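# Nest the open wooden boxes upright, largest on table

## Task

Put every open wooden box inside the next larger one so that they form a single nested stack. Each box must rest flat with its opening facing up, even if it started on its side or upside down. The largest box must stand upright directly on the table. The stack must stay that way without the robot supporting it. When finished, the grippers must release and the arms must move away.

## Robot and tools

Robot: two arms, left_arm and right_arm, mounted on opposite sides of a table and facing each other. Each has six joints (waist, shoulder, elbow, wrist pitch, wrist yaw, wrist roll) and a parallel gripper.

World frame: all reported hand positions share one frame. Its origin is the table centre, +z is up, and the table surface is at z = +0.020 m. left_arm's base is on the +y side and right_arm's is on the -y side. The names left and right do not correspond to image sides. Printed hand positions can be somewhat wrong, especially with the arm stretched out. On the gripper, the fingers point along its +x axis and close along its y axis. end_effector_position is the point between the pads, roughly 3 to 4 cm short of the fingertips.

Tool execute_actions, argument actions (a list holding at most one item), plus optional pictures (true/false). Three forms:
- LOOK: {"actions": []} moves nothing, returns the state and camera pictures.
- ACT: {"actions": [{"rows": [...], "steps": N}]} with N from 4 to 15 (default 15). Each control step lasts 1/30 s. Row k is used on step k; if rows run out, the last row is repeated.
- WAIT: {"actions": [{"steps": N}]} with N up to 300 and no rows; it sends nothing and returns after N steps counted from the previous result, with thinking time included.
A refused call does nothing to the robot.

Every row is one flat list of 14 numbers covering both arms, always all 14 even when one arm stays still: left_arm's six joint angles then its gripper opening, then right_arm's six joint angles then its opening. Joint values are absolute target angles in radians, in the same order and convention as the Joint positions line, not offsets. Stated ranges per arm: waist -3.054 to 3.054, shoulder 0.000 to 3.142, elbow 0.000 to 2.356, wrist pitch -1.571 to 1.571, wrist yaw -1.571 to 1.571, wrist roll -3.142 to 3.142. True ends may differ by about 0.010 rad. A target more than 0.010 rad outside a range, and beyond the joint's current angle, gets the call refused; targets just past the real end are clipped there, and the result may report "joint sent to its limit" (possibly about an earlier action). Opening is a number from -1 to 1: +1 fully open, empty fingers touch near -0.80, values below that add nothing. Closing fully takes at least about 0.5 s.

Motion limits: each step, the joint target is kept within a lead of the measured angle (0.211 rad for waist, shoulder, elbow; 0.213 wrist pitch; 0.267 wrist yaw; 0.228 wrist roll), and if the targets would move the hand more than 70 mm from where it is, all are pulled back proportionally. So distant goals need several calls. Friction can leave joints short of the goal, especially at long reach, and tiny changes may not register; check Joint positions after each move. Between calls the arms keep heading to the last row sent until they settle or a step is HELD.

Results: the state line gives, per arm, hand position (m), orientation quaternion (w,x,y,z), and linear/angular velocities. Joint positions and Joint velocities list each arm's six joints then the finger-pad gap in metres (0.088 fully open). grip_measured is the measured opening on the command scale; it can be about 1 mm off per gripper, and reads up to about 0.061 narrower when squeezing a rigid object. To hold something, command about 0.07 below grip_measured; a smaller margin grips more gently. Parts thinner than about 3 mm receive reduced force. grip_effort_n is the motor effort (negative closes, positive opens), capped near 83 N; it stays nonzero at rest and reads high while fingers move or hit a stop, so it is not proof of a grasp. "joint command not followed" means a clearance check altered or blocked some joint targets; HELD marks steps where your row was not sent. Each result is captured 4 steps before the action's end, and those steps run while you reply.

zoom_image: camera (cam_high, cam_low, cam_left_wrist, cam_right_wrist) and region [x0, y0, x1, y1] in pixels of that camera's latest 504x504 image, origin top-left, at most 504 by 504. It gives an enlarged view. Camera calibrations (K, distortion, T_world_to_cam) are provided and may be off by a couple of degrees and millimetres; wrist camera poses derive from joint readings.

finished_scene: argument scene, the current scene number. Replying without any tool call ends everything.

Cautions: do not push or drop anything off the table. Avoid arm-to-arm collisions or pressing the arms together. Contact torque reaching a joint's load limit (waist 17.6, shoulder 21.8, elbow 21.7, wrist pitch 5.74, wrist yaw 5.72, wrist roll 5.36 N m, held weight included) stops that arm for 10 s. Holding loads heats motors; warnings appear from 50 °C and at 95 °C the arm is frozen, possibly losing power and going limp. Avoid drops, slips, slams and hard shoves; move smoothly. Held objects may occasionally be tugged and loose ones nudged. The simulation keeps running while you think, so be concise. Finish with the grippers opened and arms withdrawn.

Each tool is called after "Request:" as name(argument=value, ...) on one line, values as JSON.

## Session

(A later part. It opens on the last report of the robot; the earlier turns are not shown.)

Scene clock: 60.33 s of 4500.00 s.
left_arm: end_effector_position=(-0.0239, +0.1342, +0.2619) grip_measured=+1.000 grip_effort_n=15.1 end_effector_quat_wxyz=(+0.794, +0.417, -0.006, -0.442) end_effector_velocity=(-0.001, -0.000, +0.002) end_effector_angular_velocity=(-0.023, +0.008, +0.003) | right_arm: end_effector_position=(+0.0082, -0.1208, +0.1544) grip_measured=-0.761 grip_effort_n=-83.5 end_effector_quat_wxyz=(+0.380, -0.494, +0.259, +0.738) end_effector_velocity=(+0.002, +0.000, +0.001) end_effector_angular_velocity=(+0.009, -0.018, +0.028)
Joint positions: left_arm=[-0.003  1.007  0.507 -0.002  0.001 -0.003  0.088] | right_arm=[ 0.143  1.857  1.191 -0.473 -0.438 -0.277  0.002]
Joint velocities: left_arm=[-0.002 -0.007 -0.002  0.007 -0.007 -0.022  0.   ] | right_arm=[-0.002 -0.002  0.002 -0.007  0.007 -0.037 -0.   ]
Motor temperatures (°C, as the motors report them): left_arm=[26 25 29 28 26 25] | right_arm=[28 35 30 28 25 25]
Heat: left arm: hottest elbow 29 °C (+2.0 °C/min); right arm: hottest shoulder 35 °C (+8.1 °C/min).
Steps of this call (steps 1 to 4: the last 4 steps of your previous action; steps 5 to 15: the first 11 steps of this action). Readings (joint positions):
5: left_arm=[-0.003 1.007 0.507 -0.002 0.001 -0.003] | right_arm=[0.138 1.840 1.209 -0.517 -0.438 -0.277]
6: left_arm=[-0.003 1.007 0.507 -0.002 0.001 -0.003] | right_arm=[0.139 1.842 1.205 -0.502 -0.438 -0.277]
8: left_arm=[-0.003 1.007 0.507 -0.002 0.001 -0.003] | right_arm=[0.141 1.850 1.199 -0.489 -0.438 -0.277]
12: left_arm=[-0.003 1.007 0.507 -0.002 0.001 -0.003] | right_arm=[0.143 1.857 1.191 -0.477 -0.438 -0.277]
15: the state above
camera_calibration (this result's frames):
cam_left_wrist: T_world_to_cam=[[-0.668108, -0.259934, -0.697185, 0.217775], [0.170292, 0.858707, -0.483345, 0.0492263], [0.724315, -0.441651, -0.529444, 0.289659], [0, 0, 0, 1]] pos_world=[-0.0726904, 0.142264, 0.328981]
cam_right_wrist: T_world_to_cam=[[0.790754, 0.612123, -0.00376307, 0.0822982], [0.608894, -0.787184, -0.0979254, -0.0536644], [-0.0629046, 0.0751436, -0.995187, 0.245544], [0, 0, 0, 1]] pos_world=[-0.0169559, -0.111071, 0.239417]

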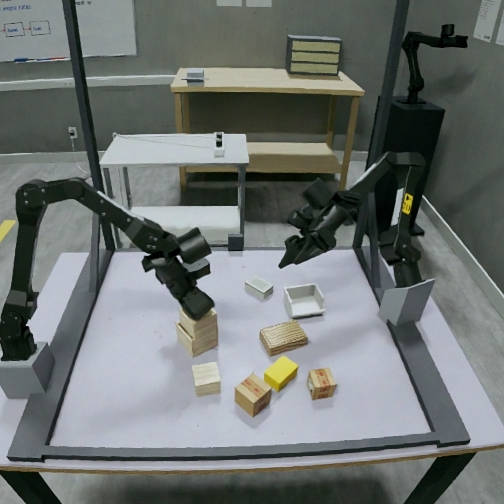

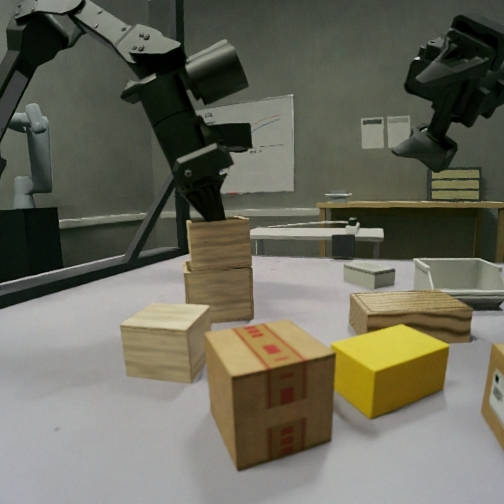

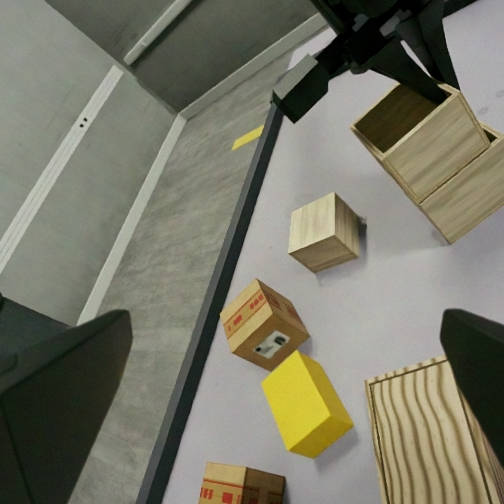

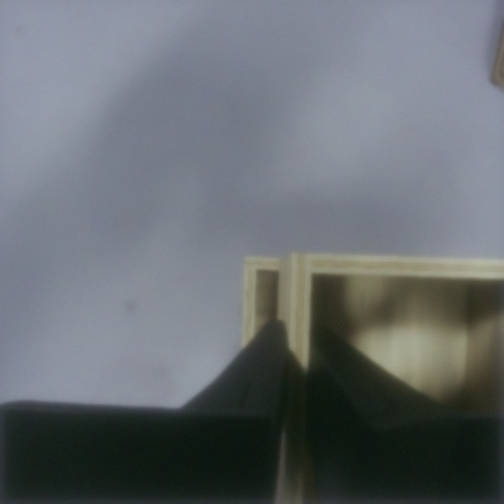

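Request:
execute_actions(actions=[{"rows":[[0,1,0.5,0,0,0,1,0.149,1.868,1.15,-0.445,-0.438,-0.277,-1]]}], pictures=true)

Request:
execute_actions(actions=[{"rows":[[0,1,0.5,0,0,0,1,0.153,1.878,1.115,-0.40,-0.438,-0.277,-1]]}], pictures=true)

Scene clock: 60.90 s of 4500.00 s.
left_arm: end_effector_position=(-0.0239, +0.1342, +0.2619) grip_measured=+1.000 grip_effort_n=15.6 end_effector_quat_wxyz=(+0.794, +0.417, -0.006, -0.442) end_effector_velocity=(+0.000, +0.001, -0.004) end_effector_angular_velocity=(+0.008, +0.014, +0.004) | right_arm: end_effector_position=(+0.0091, -0.1207, +0.1516) grip_measured=-0.761 grip_effort_n=-83.5 end_effector_quat_wxyz=(+0.381, -0.492, +0.255, +0.740) end_effector_velocity=(+0.000, -0.001, -0.000) end_effector_angular_velocity=(-0.001, +0.009, -0.006)
Joint positions: left_arm=[-0.003  1.007  0.507 -0.002  0.001 -0.003  0.088] | right_arm=[ 0.143  1.857  1.174 -0.446 -0.438 -0.277  0.002]
Joint velocities: left_arm=[-0.002  0.002 -0.002 -0.007  0.007 -0.007  0.   ] | right_arm=[-0.002 -0.002 -0.007  0.007 -0.007  0.007 -0.   ]
Motor temperatures (°C, as the motors report them): left_arm=[26 25 29 28 26 25] | right_arm=[28 35 30 28 25 25]
Heat: left arm: hottest elbow 29 °C (+2.0 °C/min); right arm: hottest shoulder 35 °C (+8.0 °C/min).
Steps of this call (steps 1 to 4: the last 4 steps of your previous action; steps 5 to 6: the robot went on to your last target; steps 7 to 17: the first 11 steps of this action). Readings (joint positions):
7: left_arm=[-0.003 1.007 0.507 -0.002 0.001 -0.003] | right_arm=[0.143 1.857 1.188 -0.468 -0.438 -0.277]
8: left_arm=[-0.003 1.007 0.507 -0.002 0.001 -0.003] | right_arm=[0.143 1.857 1.184 -0.461 -0.438 -0.277]
10: left_arm=[-0.003 1.007 0.507 -0.002 0.001 -0.003] | right_arm=[0.143 1.857 1.178 -0.453 -0.438 -0.277]
14: left_arm=[-0.003 1.007 0.507 -0.002 0.001 -0.003] | right_arm=[0.143 1.857 1.175 -0.448 -0.438 -0.277]
17: the state above
camera_calibration (this result's frames):
cam_left_wrist: T_world_to_cam=[[-0.668108, -0.259934, -0.697185, 0.217775], [0.170292, 0.858707, -0.483345, 0.0492263], [0.724315, -0.441651, -0.529444, 0.289659], [0, 0, 0, 1]] pos_world=[-0.0726904, 0.142264, 0.328981]
cam_right_wrist: T_world_to_cam=[[0.788966, 0.614437, 0.000484613, 0.0811918], [0.610992, -0.784459, -0.106359, -0.0528168], [-0.0649707, 0.0842097, -0.994328, 0.243735], [0, 0, 0, 1]] pos_world=[-0.0159513, -0.111845, 0.236696]

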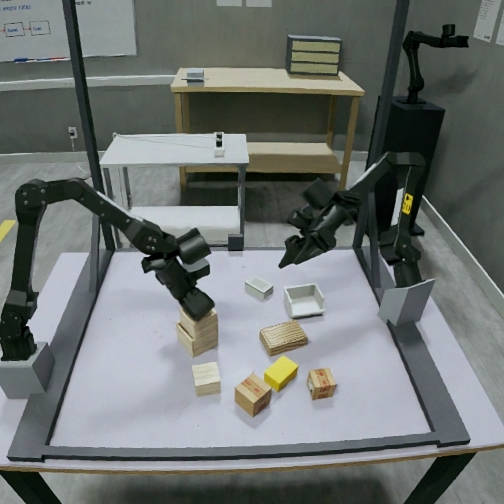

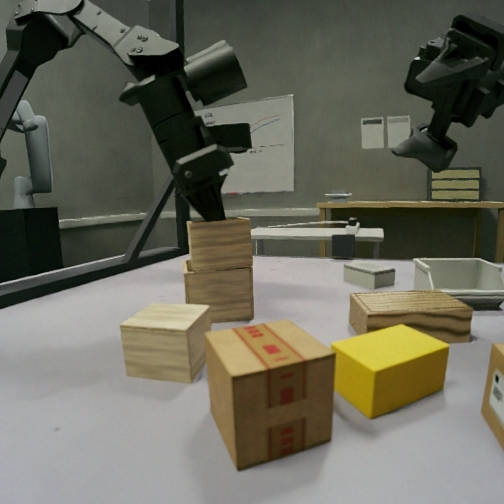

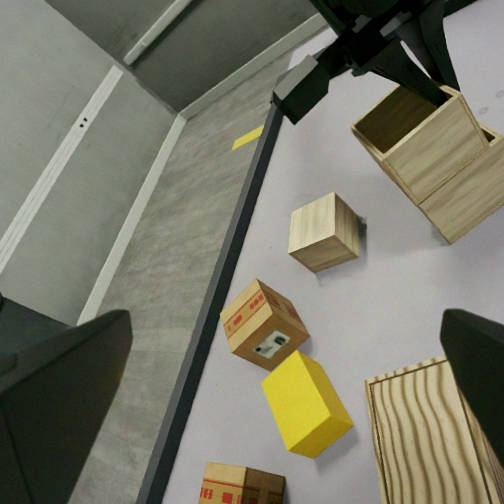

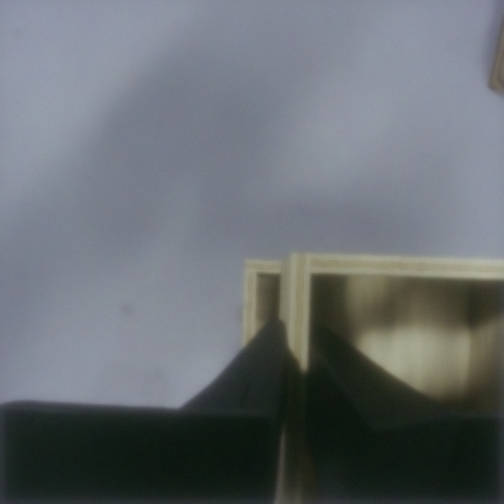

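Scene clock: 61.40 s of 4500.00 s.
left_arm: end_effector_position=(-0.0239, +0.1342, +0.2619) grip_measured=+1.000 grip_effort_n=15.6 end_effector_quat_wxyz=(+0.794, +0.417, -0.006, -0.442) end_effector_velocity=(-0.000, -0.000, +0.001) end_effector_angular_velocity=(-0.020, +0.009, +0.006) | right_arm: end_effector_position=(+0.0098, -0.1196, +0.1487) grip_measured=-0.760 grip_effort_n=-83.5 end_effector_quat_wxyz=(+0.383, -0.487, +0.246, +0.745) end_effector_velocity=(-0.003, +0.002, +0.001) end_effector_angular_velocity=(+0.021, +0.022, +0.021)
Joint positions: left_arm=[-0.003  1.007  0.507 -0.002  0.001 -0.003  0.088] | right_arm=[ 0.143  1.854  1.148 -0.399 -0.438 -0.278  0.002]
Joint velocities: left_arm=[-0.002 -0.002 -0.002  0.007 -0.007 -0.022  0.   ] | right_arm=[-0.002 -0.002 -0.012  0.037 -0.022 -0.007 -0.   ]
Motor temperatures (°C, as the motors report them): left_arm=[26 25 29 28 26 25] | right_arm=[28 35 30 28 25 25]
Heat: left arm: hottest elbow 29 °C (+2.0 °C/min); right arm: hottest shoulder 35 °C (+8.1 °C/min).
Steps of this call (steps 1 to 4: the last 4 steps of your previous action; steps 5 to 15: the first 11 steps of this action). Readings (joint positions):
5: left_arm=[-0.003 1.007 0.507 -0.002 0.001 -0.003] | right_arm=[0.143 1.857 1.170 -0.438 -0.438 -0.277]
6: left_arm=[-0.003 1.007 0.507 -0.002 0.001 -0.003] | right_arm=[0.143 1.857 1.163 -0.425 -0.438 -0.277]
8: left_arm=[-0.003 1.007 0.507 -0.002 0.001 -0.003] | right_arm=[0.143 1.856 1.156 -0.413 -0.438 -0.278]
12: left_arm=[-0.003 1.007 0.507 -0.002 0.001 -0.003] | right_arm=[0.143 1.854 1.149 -0.402 -0.438 -0.278]
15: the state above
camera_calibration (this result's frames):
cam_left_wrist: T_world_to_cam=[[-0.668108, -0.259934, -0.697185, 0.217775], [0.170292, 0.858707, -0.483345, 0.0492263], [0.724315, -0.441651, -0.529444, 0.289659], [0, 0, 0, 1]] pos_world=[-0.0726904, 0.142264, 0.328981]
cam_right_wrist: T_world_to_cam=[[0.78451, 0.620011, 0.011363, 0.0790422], [0.616192, -0.777358, -0.126575, -0.04889], [-0.0696448, 0.106301, -0.991892, 0.24321], [0, 0, 0, 1]] pos_world=[-0.0149455, -0.112866, 0.234152]

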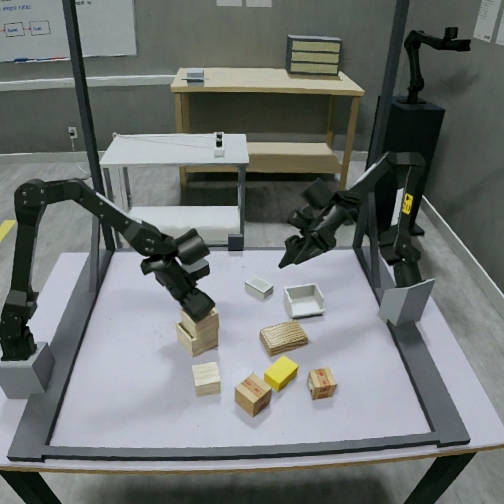

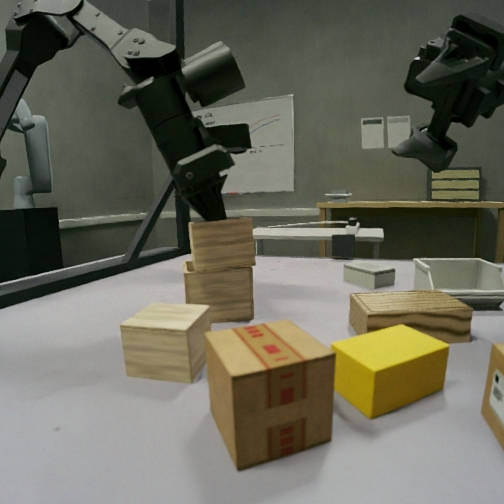

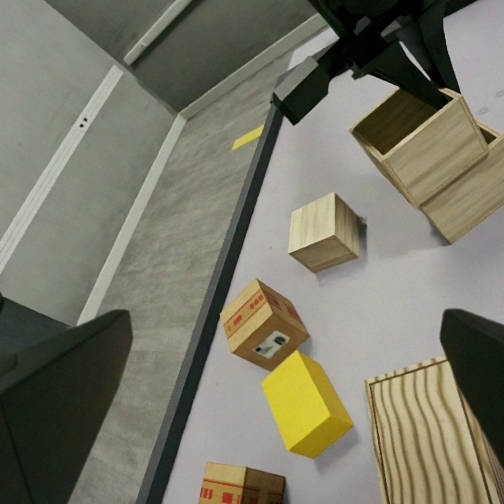

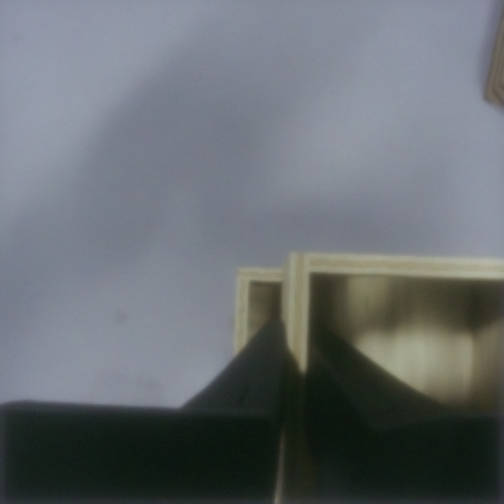

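Request:
execute_actions(actions=[{"rows":[[0,1,0.5,0,0,0,1,0.158,1.845,1.195,-0.50,-0.438,-0.277,-1]]}], pictures=true)

Scene clock: 62.20 s of 4500.00 s.
left_arm: end_effector_position=(-0.0239, +0.1342, +0.2619) grip_measured=+1.000 grip_effort_n=15.1 end_effector_quat_wxyz=(+0.794, +0.417, -0.006, -0.442) end_effector_velocity=(-0.001, +0.000, +0.002) end_effector_angular_velocity=(-0.007, +0.000, +0.004) | right_arm: end_effector_position=(+0.0063, -0.1260, +0.1536) grip_measured=-0.760 grip_effort_n=-83.5 end_effector_quat_wxyz=(+0.375, -0.500, +0.262, +0.735) end_effector_velocity=(-0.001, -0.004, -0.000) end_effector_angular_velocity=(-0.023, -0.005, +0.017)
Joint positions: left_arm=[-0.003  1.007  0.507 -0.002  0.001 -0.003  0.088] | right_arm=[ 0.152  1.85   1.187 -0.491 -0.434 -0.28   0.002]
Joint velocities: left_arm=[-0.002 -0.007  0.002 -0.007 -0.007 -0.007  0.   ] | right_arm=[ 0.002  0.002  0.012 -0.037 -0.007 -0.022 -0.   ]
Motor temperatures (°C, as the motors report them): left_arm=[26 25 29 28 26 25] | right_arm=[28 35 30 28 25 25]
Heat: left arm: hottest elbow 29 °C (+2.0 °C/min); right arm: hottest shoulder 35 °C (+8.1 °C/min).
Steps of this call (steps 1 to 4: the last 4 steps of your previous action; steps 5 to 13: the robot went on to your last target; steps 14 to 24: the first 11 steps of this action). Readings (joint positions):
14: left_arm=[-0.003 1.007 0.507 -0.002 0.001 -0.003] | right_arm=[0.143 1.851 1.151 -0.406 -0.437 -0.279]
15: left_arm=[-0.003 1.007 0.507 -0.002 0.001 -0.003] | right_arm=[0.143 1.851 1.161 -0.427 -0.434 -0.281]
17: left_arm=[-0.003 1.007 0.507 -0.002 0.001 -0.003] | right_arm=[0.146 1.850 1.175 -0.459 -0.434 -0.280]
21: left_arm=[-0.003 1.007 0.507 -0.002 0.001 -0.003] | right_arm=[0.151 1.850 1.184 -0.484 -0.434 -0.280]
24: the state above
camera_calibration (this result's frames):
cam_left_wrist: T_world_to_cam=[[-0.668108, -0.259934, -0.697185, 0.217775], [0.170292, 0.858707, -0.483345, 0.0492263], [0.724315, -0.441651, -0.529444, 0.289659], [0, 0, 0, 1]] pos_world=[-0.0726904, 0.142264, 0.328981]
cam_right_wrist: T_world_to_cam=[[0.787342, 0.616478, -0.00694597, 0.0881007], [0.613956, -0.785047, -0.08222, -0.0588369], [-0.0561397, 0.0604707, -0.99659, 0.243369], [0, 0, 0, 1]] pos_world=[-0.0195794, -0.115218, 0.238313]

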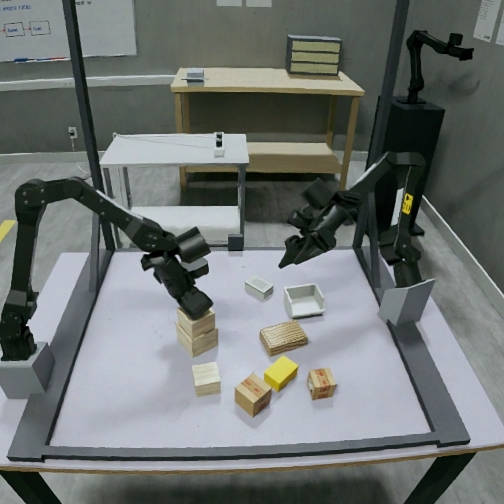

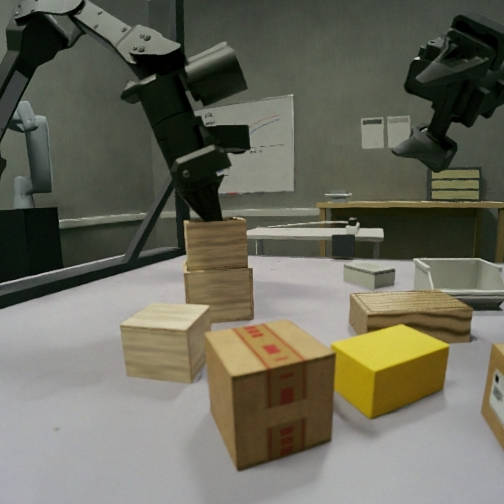

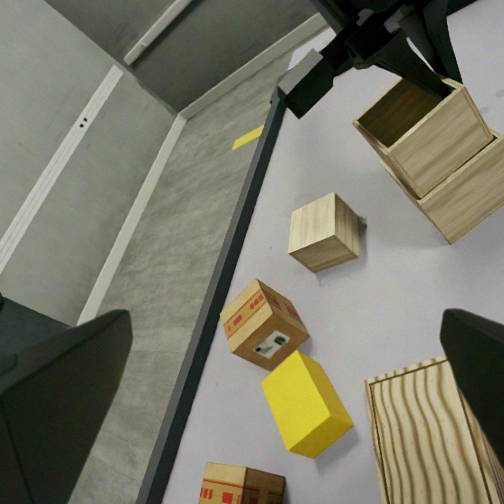

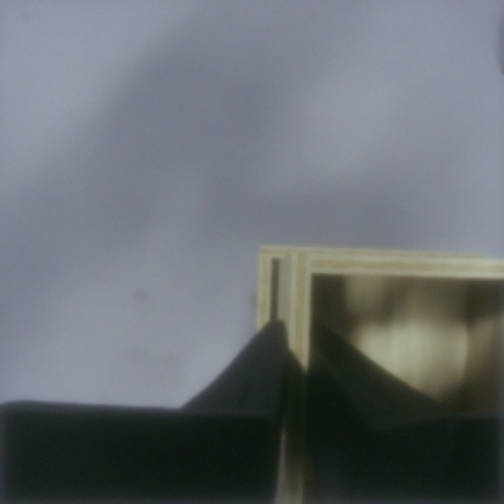

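Looks aligned. Descend.

Request:
execute_actions(actions=[{"rows":[[0,1,0.5,0,0,0,1,0.163,1.872,1.155,-0.45,-0.438,-0.277,-1]]}], pictures=true)

Request:
execute_actions(actions=[{"rows":[[0,1,0.5,0,0,0,1,0.168,1.89,1.125,-0.405,-0.438,-0.277,-1]]}], pictures=true)

Scene clock: 62.70 s of 4500.00 s.
left_arm: end_effector_position=(-0.0239, +0.1342, +0.2619) grip_measured=+1.000 grip_effort_n=15.1 end_effector_quat_wxyz=(+0.794, +0.417, -0.006, -0.442) end_effector_velocity=(+0.002, +0.005, -0.004) end_effector_angular_velocity=(+0.001, +0.017, +0.026) | right_arm: end_effector_position=(+0.0042, -0.1230, +0.1524) grip_measured=-0.760 grip_effort_n=-83.5 end_effector_quat_wxyz=(+0.376, -0.496, +0.252, +0.741) end_effector_velocity=(+0.000, -0.001, -0.000) end_effector_angular_velocity=(+0.002, +0.005, +0.008)
Joint positions: left_arm=[-0.003  1.007  0.507 -0.002  0.001 -0.003  0.088] | right_arm=[ 0.156  1.85   1.175 -0.454 -0.434 -0.28   0.002]
Joint velocities: left_arm=[-0.002 -0.007 -0.007 -0.022 -0.007 -0.022  0.   ] | right_arm=[-0.002 -0.002 -0.007  0.007 -0.007 -0.007  0.   ]
Motor temperatures (°C, as the motors report them): left_arm=[26 25 29 28 26 25] | right_arm=[28 35 30 28 25 25]
Heat: left arm: hottest elbow 29 °C (+2.0 °C/min); right arm: hottest shoulder 35 °C (+8.0 °C/min).
Steps of this call (steps 1 to 4: the last 4 steps of your previous action; steps 5 to 15: the first 11 steps of this action). Readings (joint positions):
5: left_arm=[-0.003 1.007 0.507 -0.002 0.001 -0.003] | right_arm=[0.153 1.850 1.188 -0.493 -0.434 -0.280]
6: left_arm=[-0.003 1.007 0.507 -0.002 0.001 -0.003] | right_arm=[0.153 1.850 1.185 -0.483 -0.434 -0.280]
8: left_arm=[-0.003 1.007 0.507 -0.002 0.001 -0.003] | right_arm=[0.155 1.850 1.182 -0.468 -0.434 -0.280]
12: left_arm=[-0.003 1.007 0.507 -0.002 0.001 -0.003] | right_arm=[0.156 1.850 1.176 -0.457 -0.434 -0.280]
15: the state above
camera_calibration (this result's frames):
cam_left_wrist: T_world_to_cam=[[-0.668108, -0.259934, -0.697185, 0.217775], [0.170292, 0.858707, -0.483345, 0.0492263], [0.724315, -0.441651, -0.529444, 0.289659], [0, 0, 0, 1]] pos_world=[-0.0726904, 0.142264, 0.328981]
cam_right_wrist: T_world_to_cam=[[0.780636, 0.624979, 0.00295053, 0.0874735], [0.621895, -0.776297, -0.103, -0.0511418], [-0.0620821, 0.08224, -0.994677, 0.244297], [0, 0, 0, 1]] pos_world=[-0.0213137, -0.114461, 0.237471]

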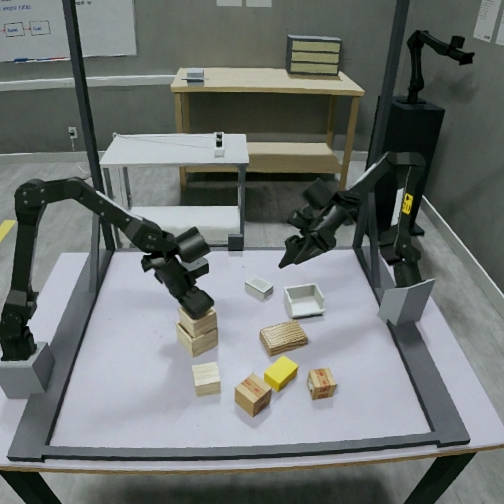

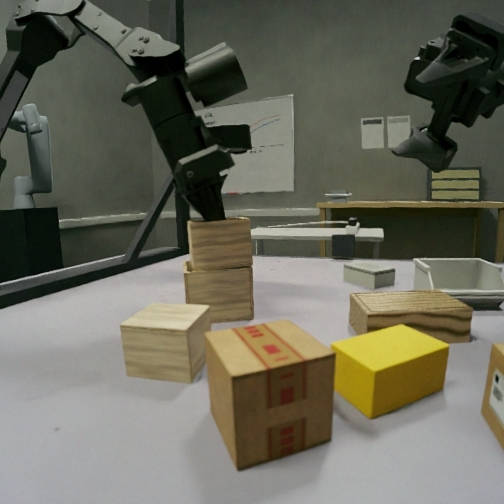

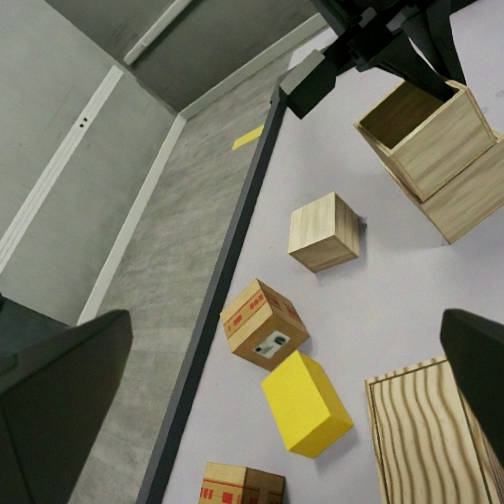

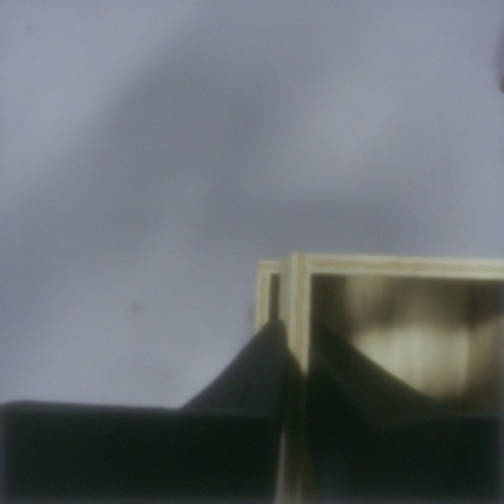

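Scene clock: 63.20 s of 4500.00 s.
left_arm: end_effector_position=(-0.0239, +0.1342, +0.2619) grip_measured=+1.000 grip_effort_n=15.1 end_effector_quat_wxyz=(+0.794, +0.417, -0.006, -0.442) end_effector_velocity=(+0.001, +0.001, -0.001) end_effector_angular_velocity=(+0.002, -0.010, -0.001) | right_arm: end_effector_position=(+0.0044, -0.1202, +0.1491) grip_measured=-0.760 grip_effort_n=-83.5 end_effector_quat_wxyz=(+0.378, -0.490, +0.242, +0.747) end_effector_velocity=(-0.001, +0.002, +0.001) end_effector_angular_velocity=(+0.013, +0.012, -0.001)
Joint positions: left_arm=[-0.003  1.007  0.507 -0.002  0.001 -0.003  0.088] | right_arm=[ 0.157  1.853  1.155 -0.405 -0.434 -0.28   0.002]
Joint velocities: left_arm=[-0.002 -0.002 -0.007  0.007 -0.007  0.007  0.   ] | right_arm=[-0.002 -0.002 -0.007  0.022 -0.007  0.007 -0.   ]
Motor temperatures (°C, as the motors report them): left_arm=[26 25 29 28 26 25] | right_arm=[28 35 30 28 25 25]
Heat: left arm: hottest elbow 29 °C (+2.0 °C/min); right arm: hottest shoulder 35 °C (+7.1 °C/min).
Steps of this call (steps 1 to 4: the last 4 steps of your previous action; steps 5 to 15: the first 11 steps of this action). Readings (joint positions):
5: left_arm=[-0.003 1.007 0.507 -0.002 0.001 -0.003] | right_arm=[0.156 1.851 1.172 -0.446 -0.434 -0.280]
6: left_arm=[-0.003 1.007 0.507 -0.002 0.001 -0.003] | right_arm=[0.156 1.853 1.166 -0.432 -0.434 -0.280]
8: left_arm=[-0.003 1.007 0.507 -0.002 0.001 -0.003] | right_arm=[0.157 1.853 1.161 -0.420 -0.434 -0.280]
12: left_arm=[-0.003 1.007 0.507 -0.002 0.001 -0.003] | right_arm=[0.157 1.853 1.156 -0.408 -0.434 -0.280]
15: the state above
camera_calibration (this result's frames):
cam_left_wrist: T_world_to_cam=[[-0.668108, -0.259934, -0.697185, 0.217775], [0.170292, 0.858707, -0.483345, 0.0492263], [0.724315, -0.441651, -0.529444, 0.289659], [0, 0, 0, 1]] pos_world=[-0.0726904, 0.142264, 0.328981]
cam_right_wrist: T_world_to_cam=[[0.775678, 0.630972, 0.0140377, 0.084657], [0.627512, -0.768666, -0.12402, -0.045352], [-0.0674631, 0.105009, -0.99218, 0.243108], [0, 0, 0, 1]] pos_world=[-0.0208069, -0.113805, 0.234394]

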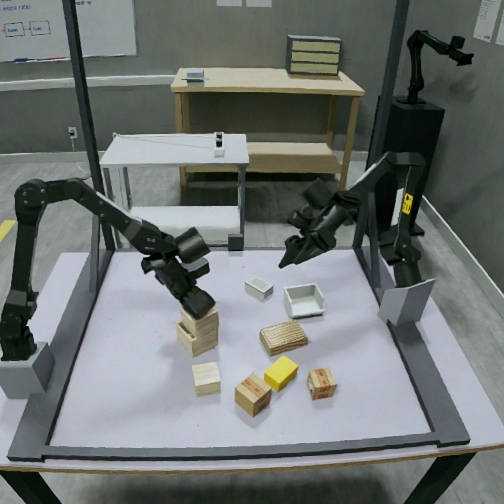

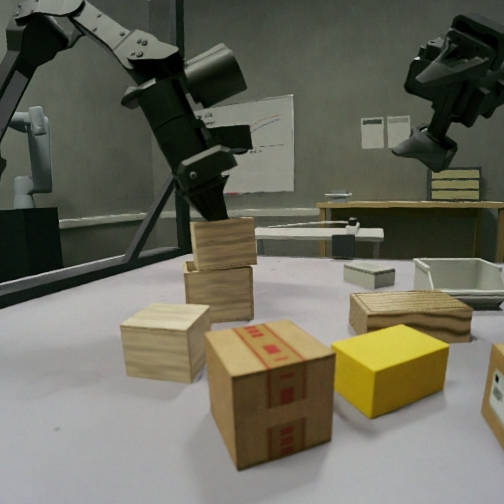

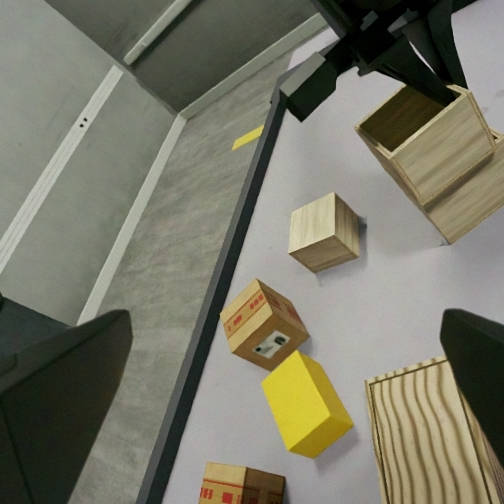

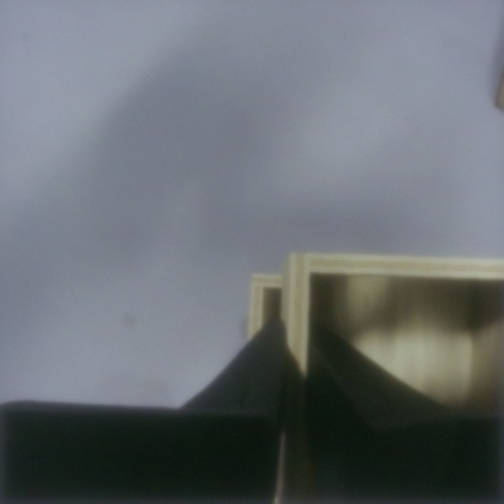

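Request:
execute_actions(actions=[{"rows":[[0,1,0.5,0,0,0,1,0.158,1.84,1.20,-0.505,-0.438,-0.277,-1]]}])

Request:
execute_actions(actions=[{"rows":[[0,1,0.5,0,0,0,1,0.16,1.885,1.185,-0.505,-0.438,-0.277,-1]]}], pictures=true)

Scene clock: 63.70 s of 4500.00 s.
left_arm: end_effector_position=(-0.0239, +0.1342, +0.2619) grip_measured=+1.000 grip_effort_n=15.6 end_effector_quat_wxyz=(+0.794, +0.417, -0.006, -0.442) end_effector_velocity=(+0.002, +0.001, +0.001) end_effector_angular_velocity=(+0.003, -0.017, +0.015) | right_arm: end_effector_position=(+0.0050, -0.1278, +0.1530) grip_measured=-0.760 grip_effort_n=-83.5 end_effector_quat_wxyz=(+0.373, -0.502, +0.264, +0.734) end_effector_velocity=(+0.002, -0.007, -0.002) end_effector_angular_velocity=(-0.034, -0.003, -0.004)
Joint positions: left_arm=[-0.003  1.007  0.507 -0.002  0.001 -0.003  0.088] | right_arm=[ 0.156  1.849  1.188 -0.499 -0.434 -0.279  0.002]
Joint velocities: left_arm=[-0.002  0.002  0.002 -0.007 -0.022  0.007  0.   ] | right_arm=[-0.002 -0.002 -0.002 -0.037 -0.007 -0.007 -0.   ]
Motor temperatures (°C, as the motors report them): left_arm=[26 25 29 28 26 25] | right_arm=[28 35 30 28 25 25]
Heat: left arm: hottest elbow 29 °C (+2.0 °C/min); right arm: hottest shoulder 35 °C (+7.0 °C/min).
Steps of this call (steps 1 to 4: the last 4 steps of your previous action; steps 5 to 15: the first 11 steps of this action). Readings (joint positions):
5: left_arm=[-0.003 1.007 0.507 -0.002 0.001 -0.003] | right_arm=[0.156 1.852 1.159 -0.412 -0.434 -0.280]
6: left_arm=[-0.003 1.007 0.507 -0.002 0.001 -0.003] | right_arm=[0.156 1.851 1.169 -0.432 -0.433 -0.281]
8: left_arm=[-0.003 1.007 0.507 -0.002 0.001 -0.003] | right_arm=[0.156 1.850 1.181 -0.465 -0.433 -0.280]
12: left_arm=[-0.003 1.007 0.507 -0.002 0.001 -0.003] | right_arm=[0.156 1.849 1.188 -0.491 -0.434 -0.279]
15: the state above

Scene clock: 64.20 s of 4500.00 s.
left_arm: end_effector_position=(-0.0239, +0.1342, +0.2619) grip_measured=+1.000 grip_effort_n=15.1 end_effector_quat_wxyz=(+0.794, +0.417, -0.006, -0.442) end_effector_velocity=(+0.004, +0.003, +0.004) end_effector_angular_velocity=(-0.027, -0.008, +0.035) | right_arm: end_effector_position=(+0.0076, -0.1292, +0.1446) grip_measured=-0.760 grip_effort_n=-83.5 end_effector_quat_wxyz=(+0.370, -0.508, +0.274, +0.728) end_effector_velocity=(+0.003, -0.001, -0.002) end_effector_angular_velocity=(-0.007, -0.011, -0.001)
Joint positions: left_arm=[-0.003  1.007  0.507 -0.002  0.001 -0.003  0.088] | right_arm=[ 0.157  1.872  1.188 -0.503 -0.434 -0.279  0.002]
Joint velocities: left_arm=[ 0.002 -0.007 -0.002 -0.007 -0.037 -0.022  0.   ] | right_arm=[-0.002  0.002 -0.002 -0.007  0.007 -0.007 -0.   ]
Motor temperatures (°C, as the motors report them): left_arm=[26 25 29 28 26 25] | right_arm=[28 35 30 28 25 25]
Heat: left arm: hottest elbow 29 °C (+2.0 °C/min); right arm: hottest shoulder 35 °C (+7.1 °C/min).
Steps of this call (steps 1 to 4: the last 4 steps of your previous action; steps 5 to 15: the first 11 steps of this action). Readings (joint positions):
5: left_arm=[-0.003 1.007 0.507 -0.002 0.001 -0.003] | right_arm=[0.156 1.850 1.188 -0.502 -0.434 -0.279]
6: left_arm=[-0.003 1.007 0.507 -0.002 0.001 -0.003] | right_arm=[0.156 1.852 1.188 -0.502 -0.434 -0.279]
8: left_arm=[-0.003 1.007 0.507 -0.002 0.001 -0.003] | right_arm=[0.156 1.858 1.188 -0.502 -0.434 -0.279]
12: left_arm=[-0.003 1.007 0.507 -0.002 0.001 -0.003] | right_arm=[0.157 1.870 1.188 -0.503 -0.434 -0.279]
15: the state above
camera_calibration (this result's frames):
cam_left_wrist: T_world_to_cam=[[-0.668108, -0.259934, -0.697185, 0.217775], [0.170292, 0.858707, -0.483345, 0.0492263], [0.724315, -0.441651, -0.529444, 0.289659], [0, 0, 0, 1]] pos_world=[-0.0726904, 0.142264, 0.328981]
cam_right_wrist: T_world_to_cam=[[0.7913, 0.61103, -0.0220667, 0.0903748], [0.6094, -0.791098, -0.0528759, -0.0679122], [-0.0497657, 0.0283932, -0.998357, 0.23066], [0, 0, 0, 1]] pos_world=[-0.0186489, -0.115496, 0.228684]

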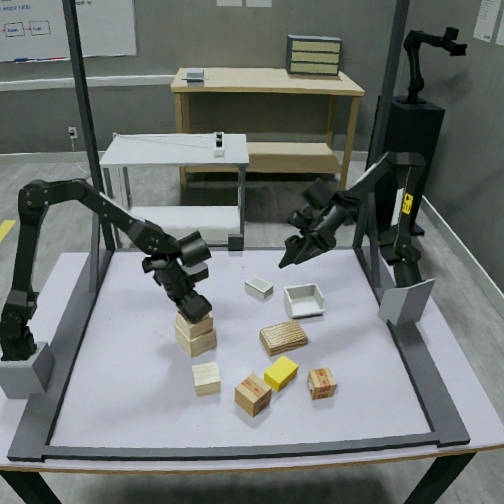

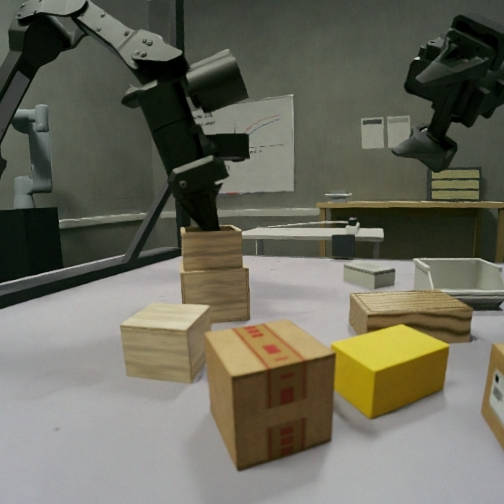

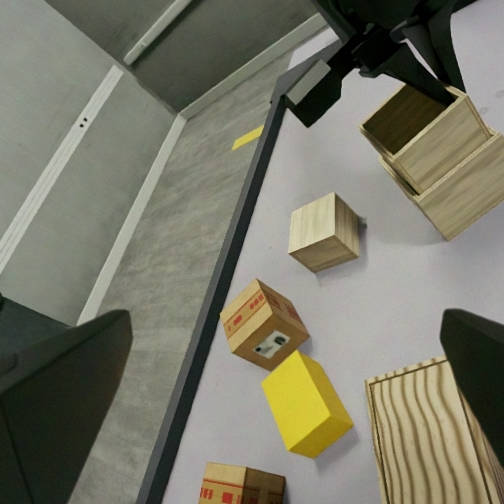

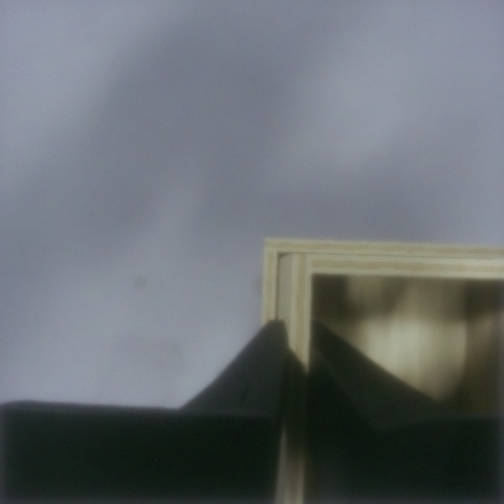

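It's entering. Continue down.

Request:
execute_actions(actions=[{"rows":[[0,1,0.5,0,0,0,1,0.165,1.90,1.165,-0.47,-0.438,-0.277,-1]]}], pictures=true)

Request:
execute_actions(actions=[{"rows":[[0,1,0.5,0,0,0,1,0.168,1.915,1.135,-0.42,-0.438,-0.277,-1]]}], pictures=true)

Scene clock: 67.63 s of 4500.00 s.
left_arm: end_effector_position=(-0.0239, +0.1342, +0.2619) grip_measured=+1.000 grip_effort_n=15.1 end_effector_quat_wxyz=(+0.794, +0.417, -0.006, -0.442) end_effector_velocity=(-0.002, -0.002, +0.004) end_effector_angular_velocity=(-0.018, -0.003, -0.006) | right_arm: end_effector_position=(+0.0077, -0.1286, +0.1367) grip_measured=-0.760 grip_effort_n=-83.5 end_effector_quat_wxyz=(+0.368, -0.509, +0.273, +0.729) end_effector_velocity=(+0.000, +0.000, -0.001) end_effector_angular_velocity=(+0.002, +0.005, +0.008)
Joint positions: left_arm=[-0.003  1.007  0.507 -0.002  0.001 -0.003  0.088] | right_arm=[ 0.162  1.888  1.177 -0.474 -0.434 -0.279  0.002]
Joint velocities: left_arm=[-0.002 -0.007  0.002  0.007 -0.007 -0.007  0.   ] | right_arm=[-0.002  0.002 -0.002  0.007 -0.007 -0.007 -0.   ]
Motor temperatures (°C, as the motors report them): left_arm=[26 25 29 28 26 25] | right_arm=[28 35 30 28 25 25]
Heat: left arm: hottest elbow 29 °C (+2.0 °C/min); right arm: hottest shoulder 35 °C (+7.1 °C/min).
Steps of this call (steps 1 to 4: the last 4 steps of your previous action; steps 5 to 15: the robot went on to your last target; steps 16 to 90: nothing new was sent; then 0.07 s passed at rest; steps 91 to 101: the first 11 steps of this action). Readings (joint positions):
91: left_arm=[-0.003 1.007 0.507 -0.002 0.001 -0.003] | right_arm=[0.157 1.874 1.188 -0.502 -0.434 -0.279]
92: left_arm=[-0.003 1.007 0.507 -0.002 0.001 -0.003] | right_arm=[0.158 1.876 1.187 -0.494 -0.434 -0.279]
94: left_arm=[-0.003 1.007 0.507 -0.002 0.001 -0.003] | right_arm=[0.159 1.882 1.184 -0.483 -0.434 -0.279]
98: left_arm=[-0.003 1.007 0.507 -0.002 0.001 -0.003] | right_arm=[0.162 1.888 1.178 -0.477 -0.434 -0.279]
101: the state above
camera_calibration (this result's frames):
cam_left_wrist: T_world_to_cam=[[-0.668108, -0.259934, -0.697185, 0.217775], [0.170292, 0.858707, -0.483345, 0.0492263], [0.724315, -0.441651, -0.529444, 0.289659], [0, 0, 0, 1]] pos_world=[-0.0726904, 0.142264, 0.328981]
cam_right_wrist: T_world_to_cam=[[0.787963, 0.615311, -0.0225056, 0.090469], [0.613683, -0.787801, -0.0525687, -0.0675674], [-0.050076, 0.0276109, -0.998364, 0.222694], [0, 0, 0, 1]] pos_world=[-0.0186697, -0.115045, 0.220814]

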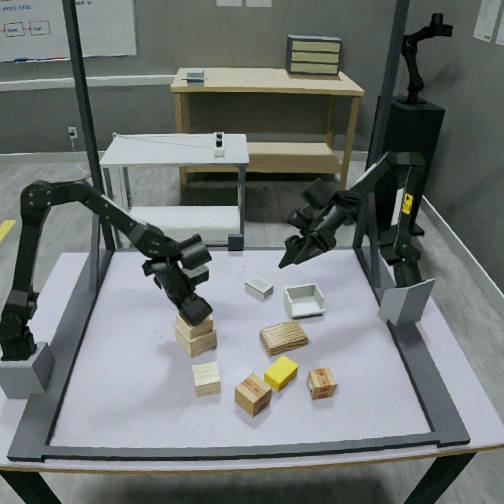

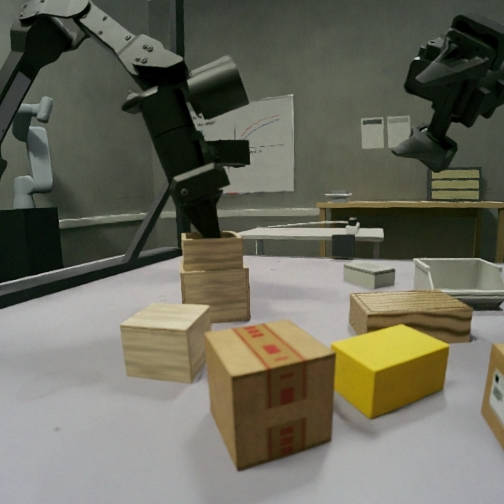

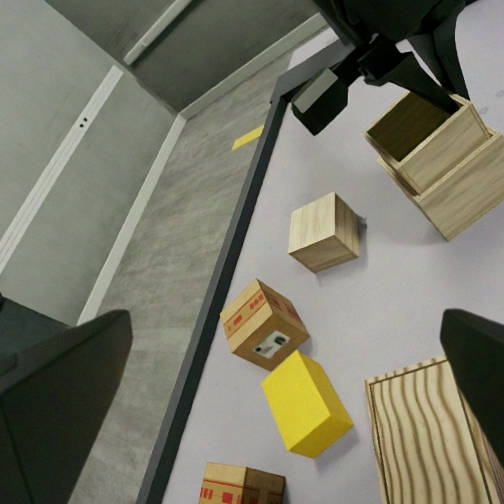

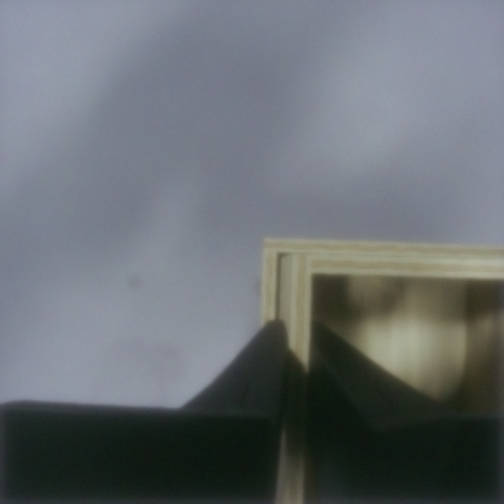

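Scene clock: 68.13 s of 4500.00 s.
left_arm: end_effector_position=(-0.0239, +0.1342, +0.2619) grip_measured=+1.000 grip_effort_n=15.1 end_effector_quat_wxyz=(+0.794, +0.417, -0.006, -0.442) end_effector_velocity=(-0.002, +0.001, -0.004) end_effector_angular_velocity=(+0.008, +0.014, -0.003) | right_arm: end_effector_position=(+0.0102, -0.1298, +0.1256) grip_measured=-0.760 grip_effort_n=-83.5 end_effector_quat_wxyz=(+0.367, -0.508, +0.271, +0.730) end_effector_velocity=(-0.003, +0.008, +0.004) end_effector_angular_velocity=(+0.039, +0.013, +0.019)
Joint positions: left_arm=[-0.003  1.007  0.507 -0.002  0.001 -0.003  0.088] | right_arm=[ 0.165  1.904  1.147 -0.425 -0.434 -0.279  0.002]
Joint velocities: left_arm=[-0.007 -0.002 -0.002 -0.007  0.007 -0.007  0.   ] | right_arm=[-0.002 -0.002  0.002  0.037 -0.007 -0.007 -0.   ]
Motor temperatures (°C, as the motors report them): left_arm=[26 25 29 28 26 25] | right_arm=[28 35 30 28 25 25]
Heat: left arm: hottest elbow 29 °C (+2.0 °C/min); right arm: hottest shoulder 35 °C (+7.0 °C/min).
Steps of this call (steps 1 to 4: the last 4 steps of your previous action; steps 5 to 15: the first 11 steps of this action). Readings (joint positions):
5: left_arm=[-0.003 1.007 0.507 -0.002 0.001 -0.003] | right_arm=[0.162 1.890 1.174 -0.466 -0.434 -0.279]
6: left_arm=[-0.003 1.007 0.507 -0.002 0.001 -0.003] | right_arm=[0.163 1.890 1.168 -0.452 -0.434 -0.279]
8: left_arm=[-0.003 1.007 0.507 -0.002 0.001 -0.003] | right_arm=[0.164 1.895 1.159 -0.439 -0.434 -0.279]
12: left_arm=[-0.003 1.007 0.507 -0.002 0.001 -0.003] | right_arm=[0.165 1.904 1.148 -0.428 -0.434 -0.279]
15: the state above
camera_calibration (this result's frames):
cam_left_wrist: T_world_to_cam=[[-0.668108, -0.259934, -0.697185, 0.217775], [0.170292, 0.858707, -0.483345, 0.0492263], [0.724315, -0.441651, -0.529444, 0.289659], [0, 0, 0, 1]] pos_world=[-0.0726904, 0.142264, 0.328981]
cam_right_wrist: T_world_to_cam=[[0.785976, 0.617877, -0.021672, 0.0891675], [0.616155, -0.785711, -0.0548785, -0.0701132], [-0.0509361, 0.0297798, -0.998258, 0.212094], [0, 0, 0, 1]] pos_world=[-0.0160797, -0.116499, 0.209809]

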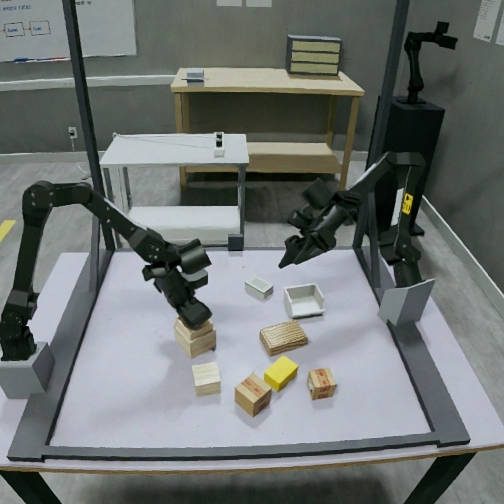

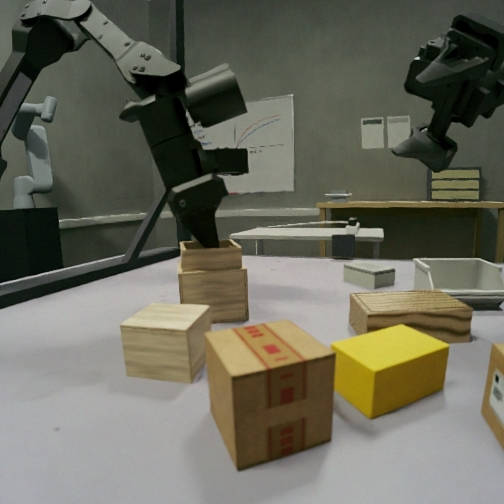

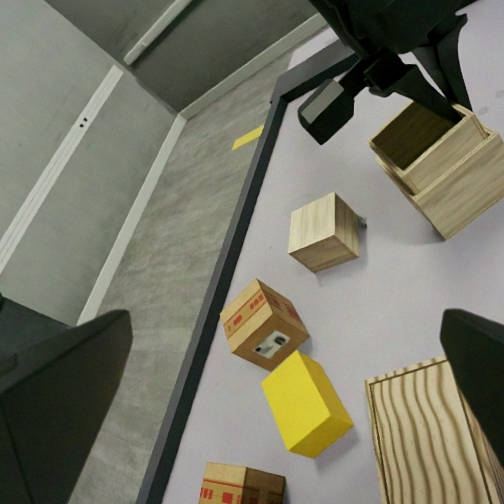

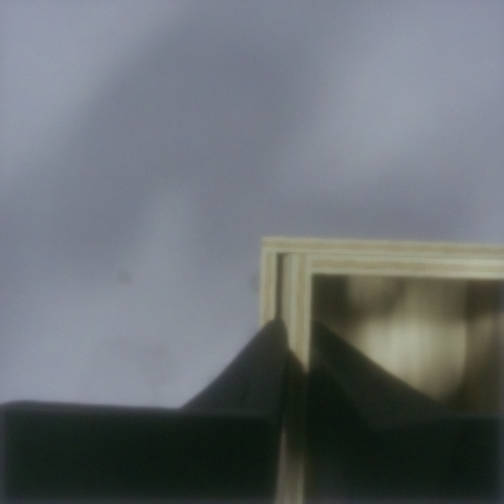

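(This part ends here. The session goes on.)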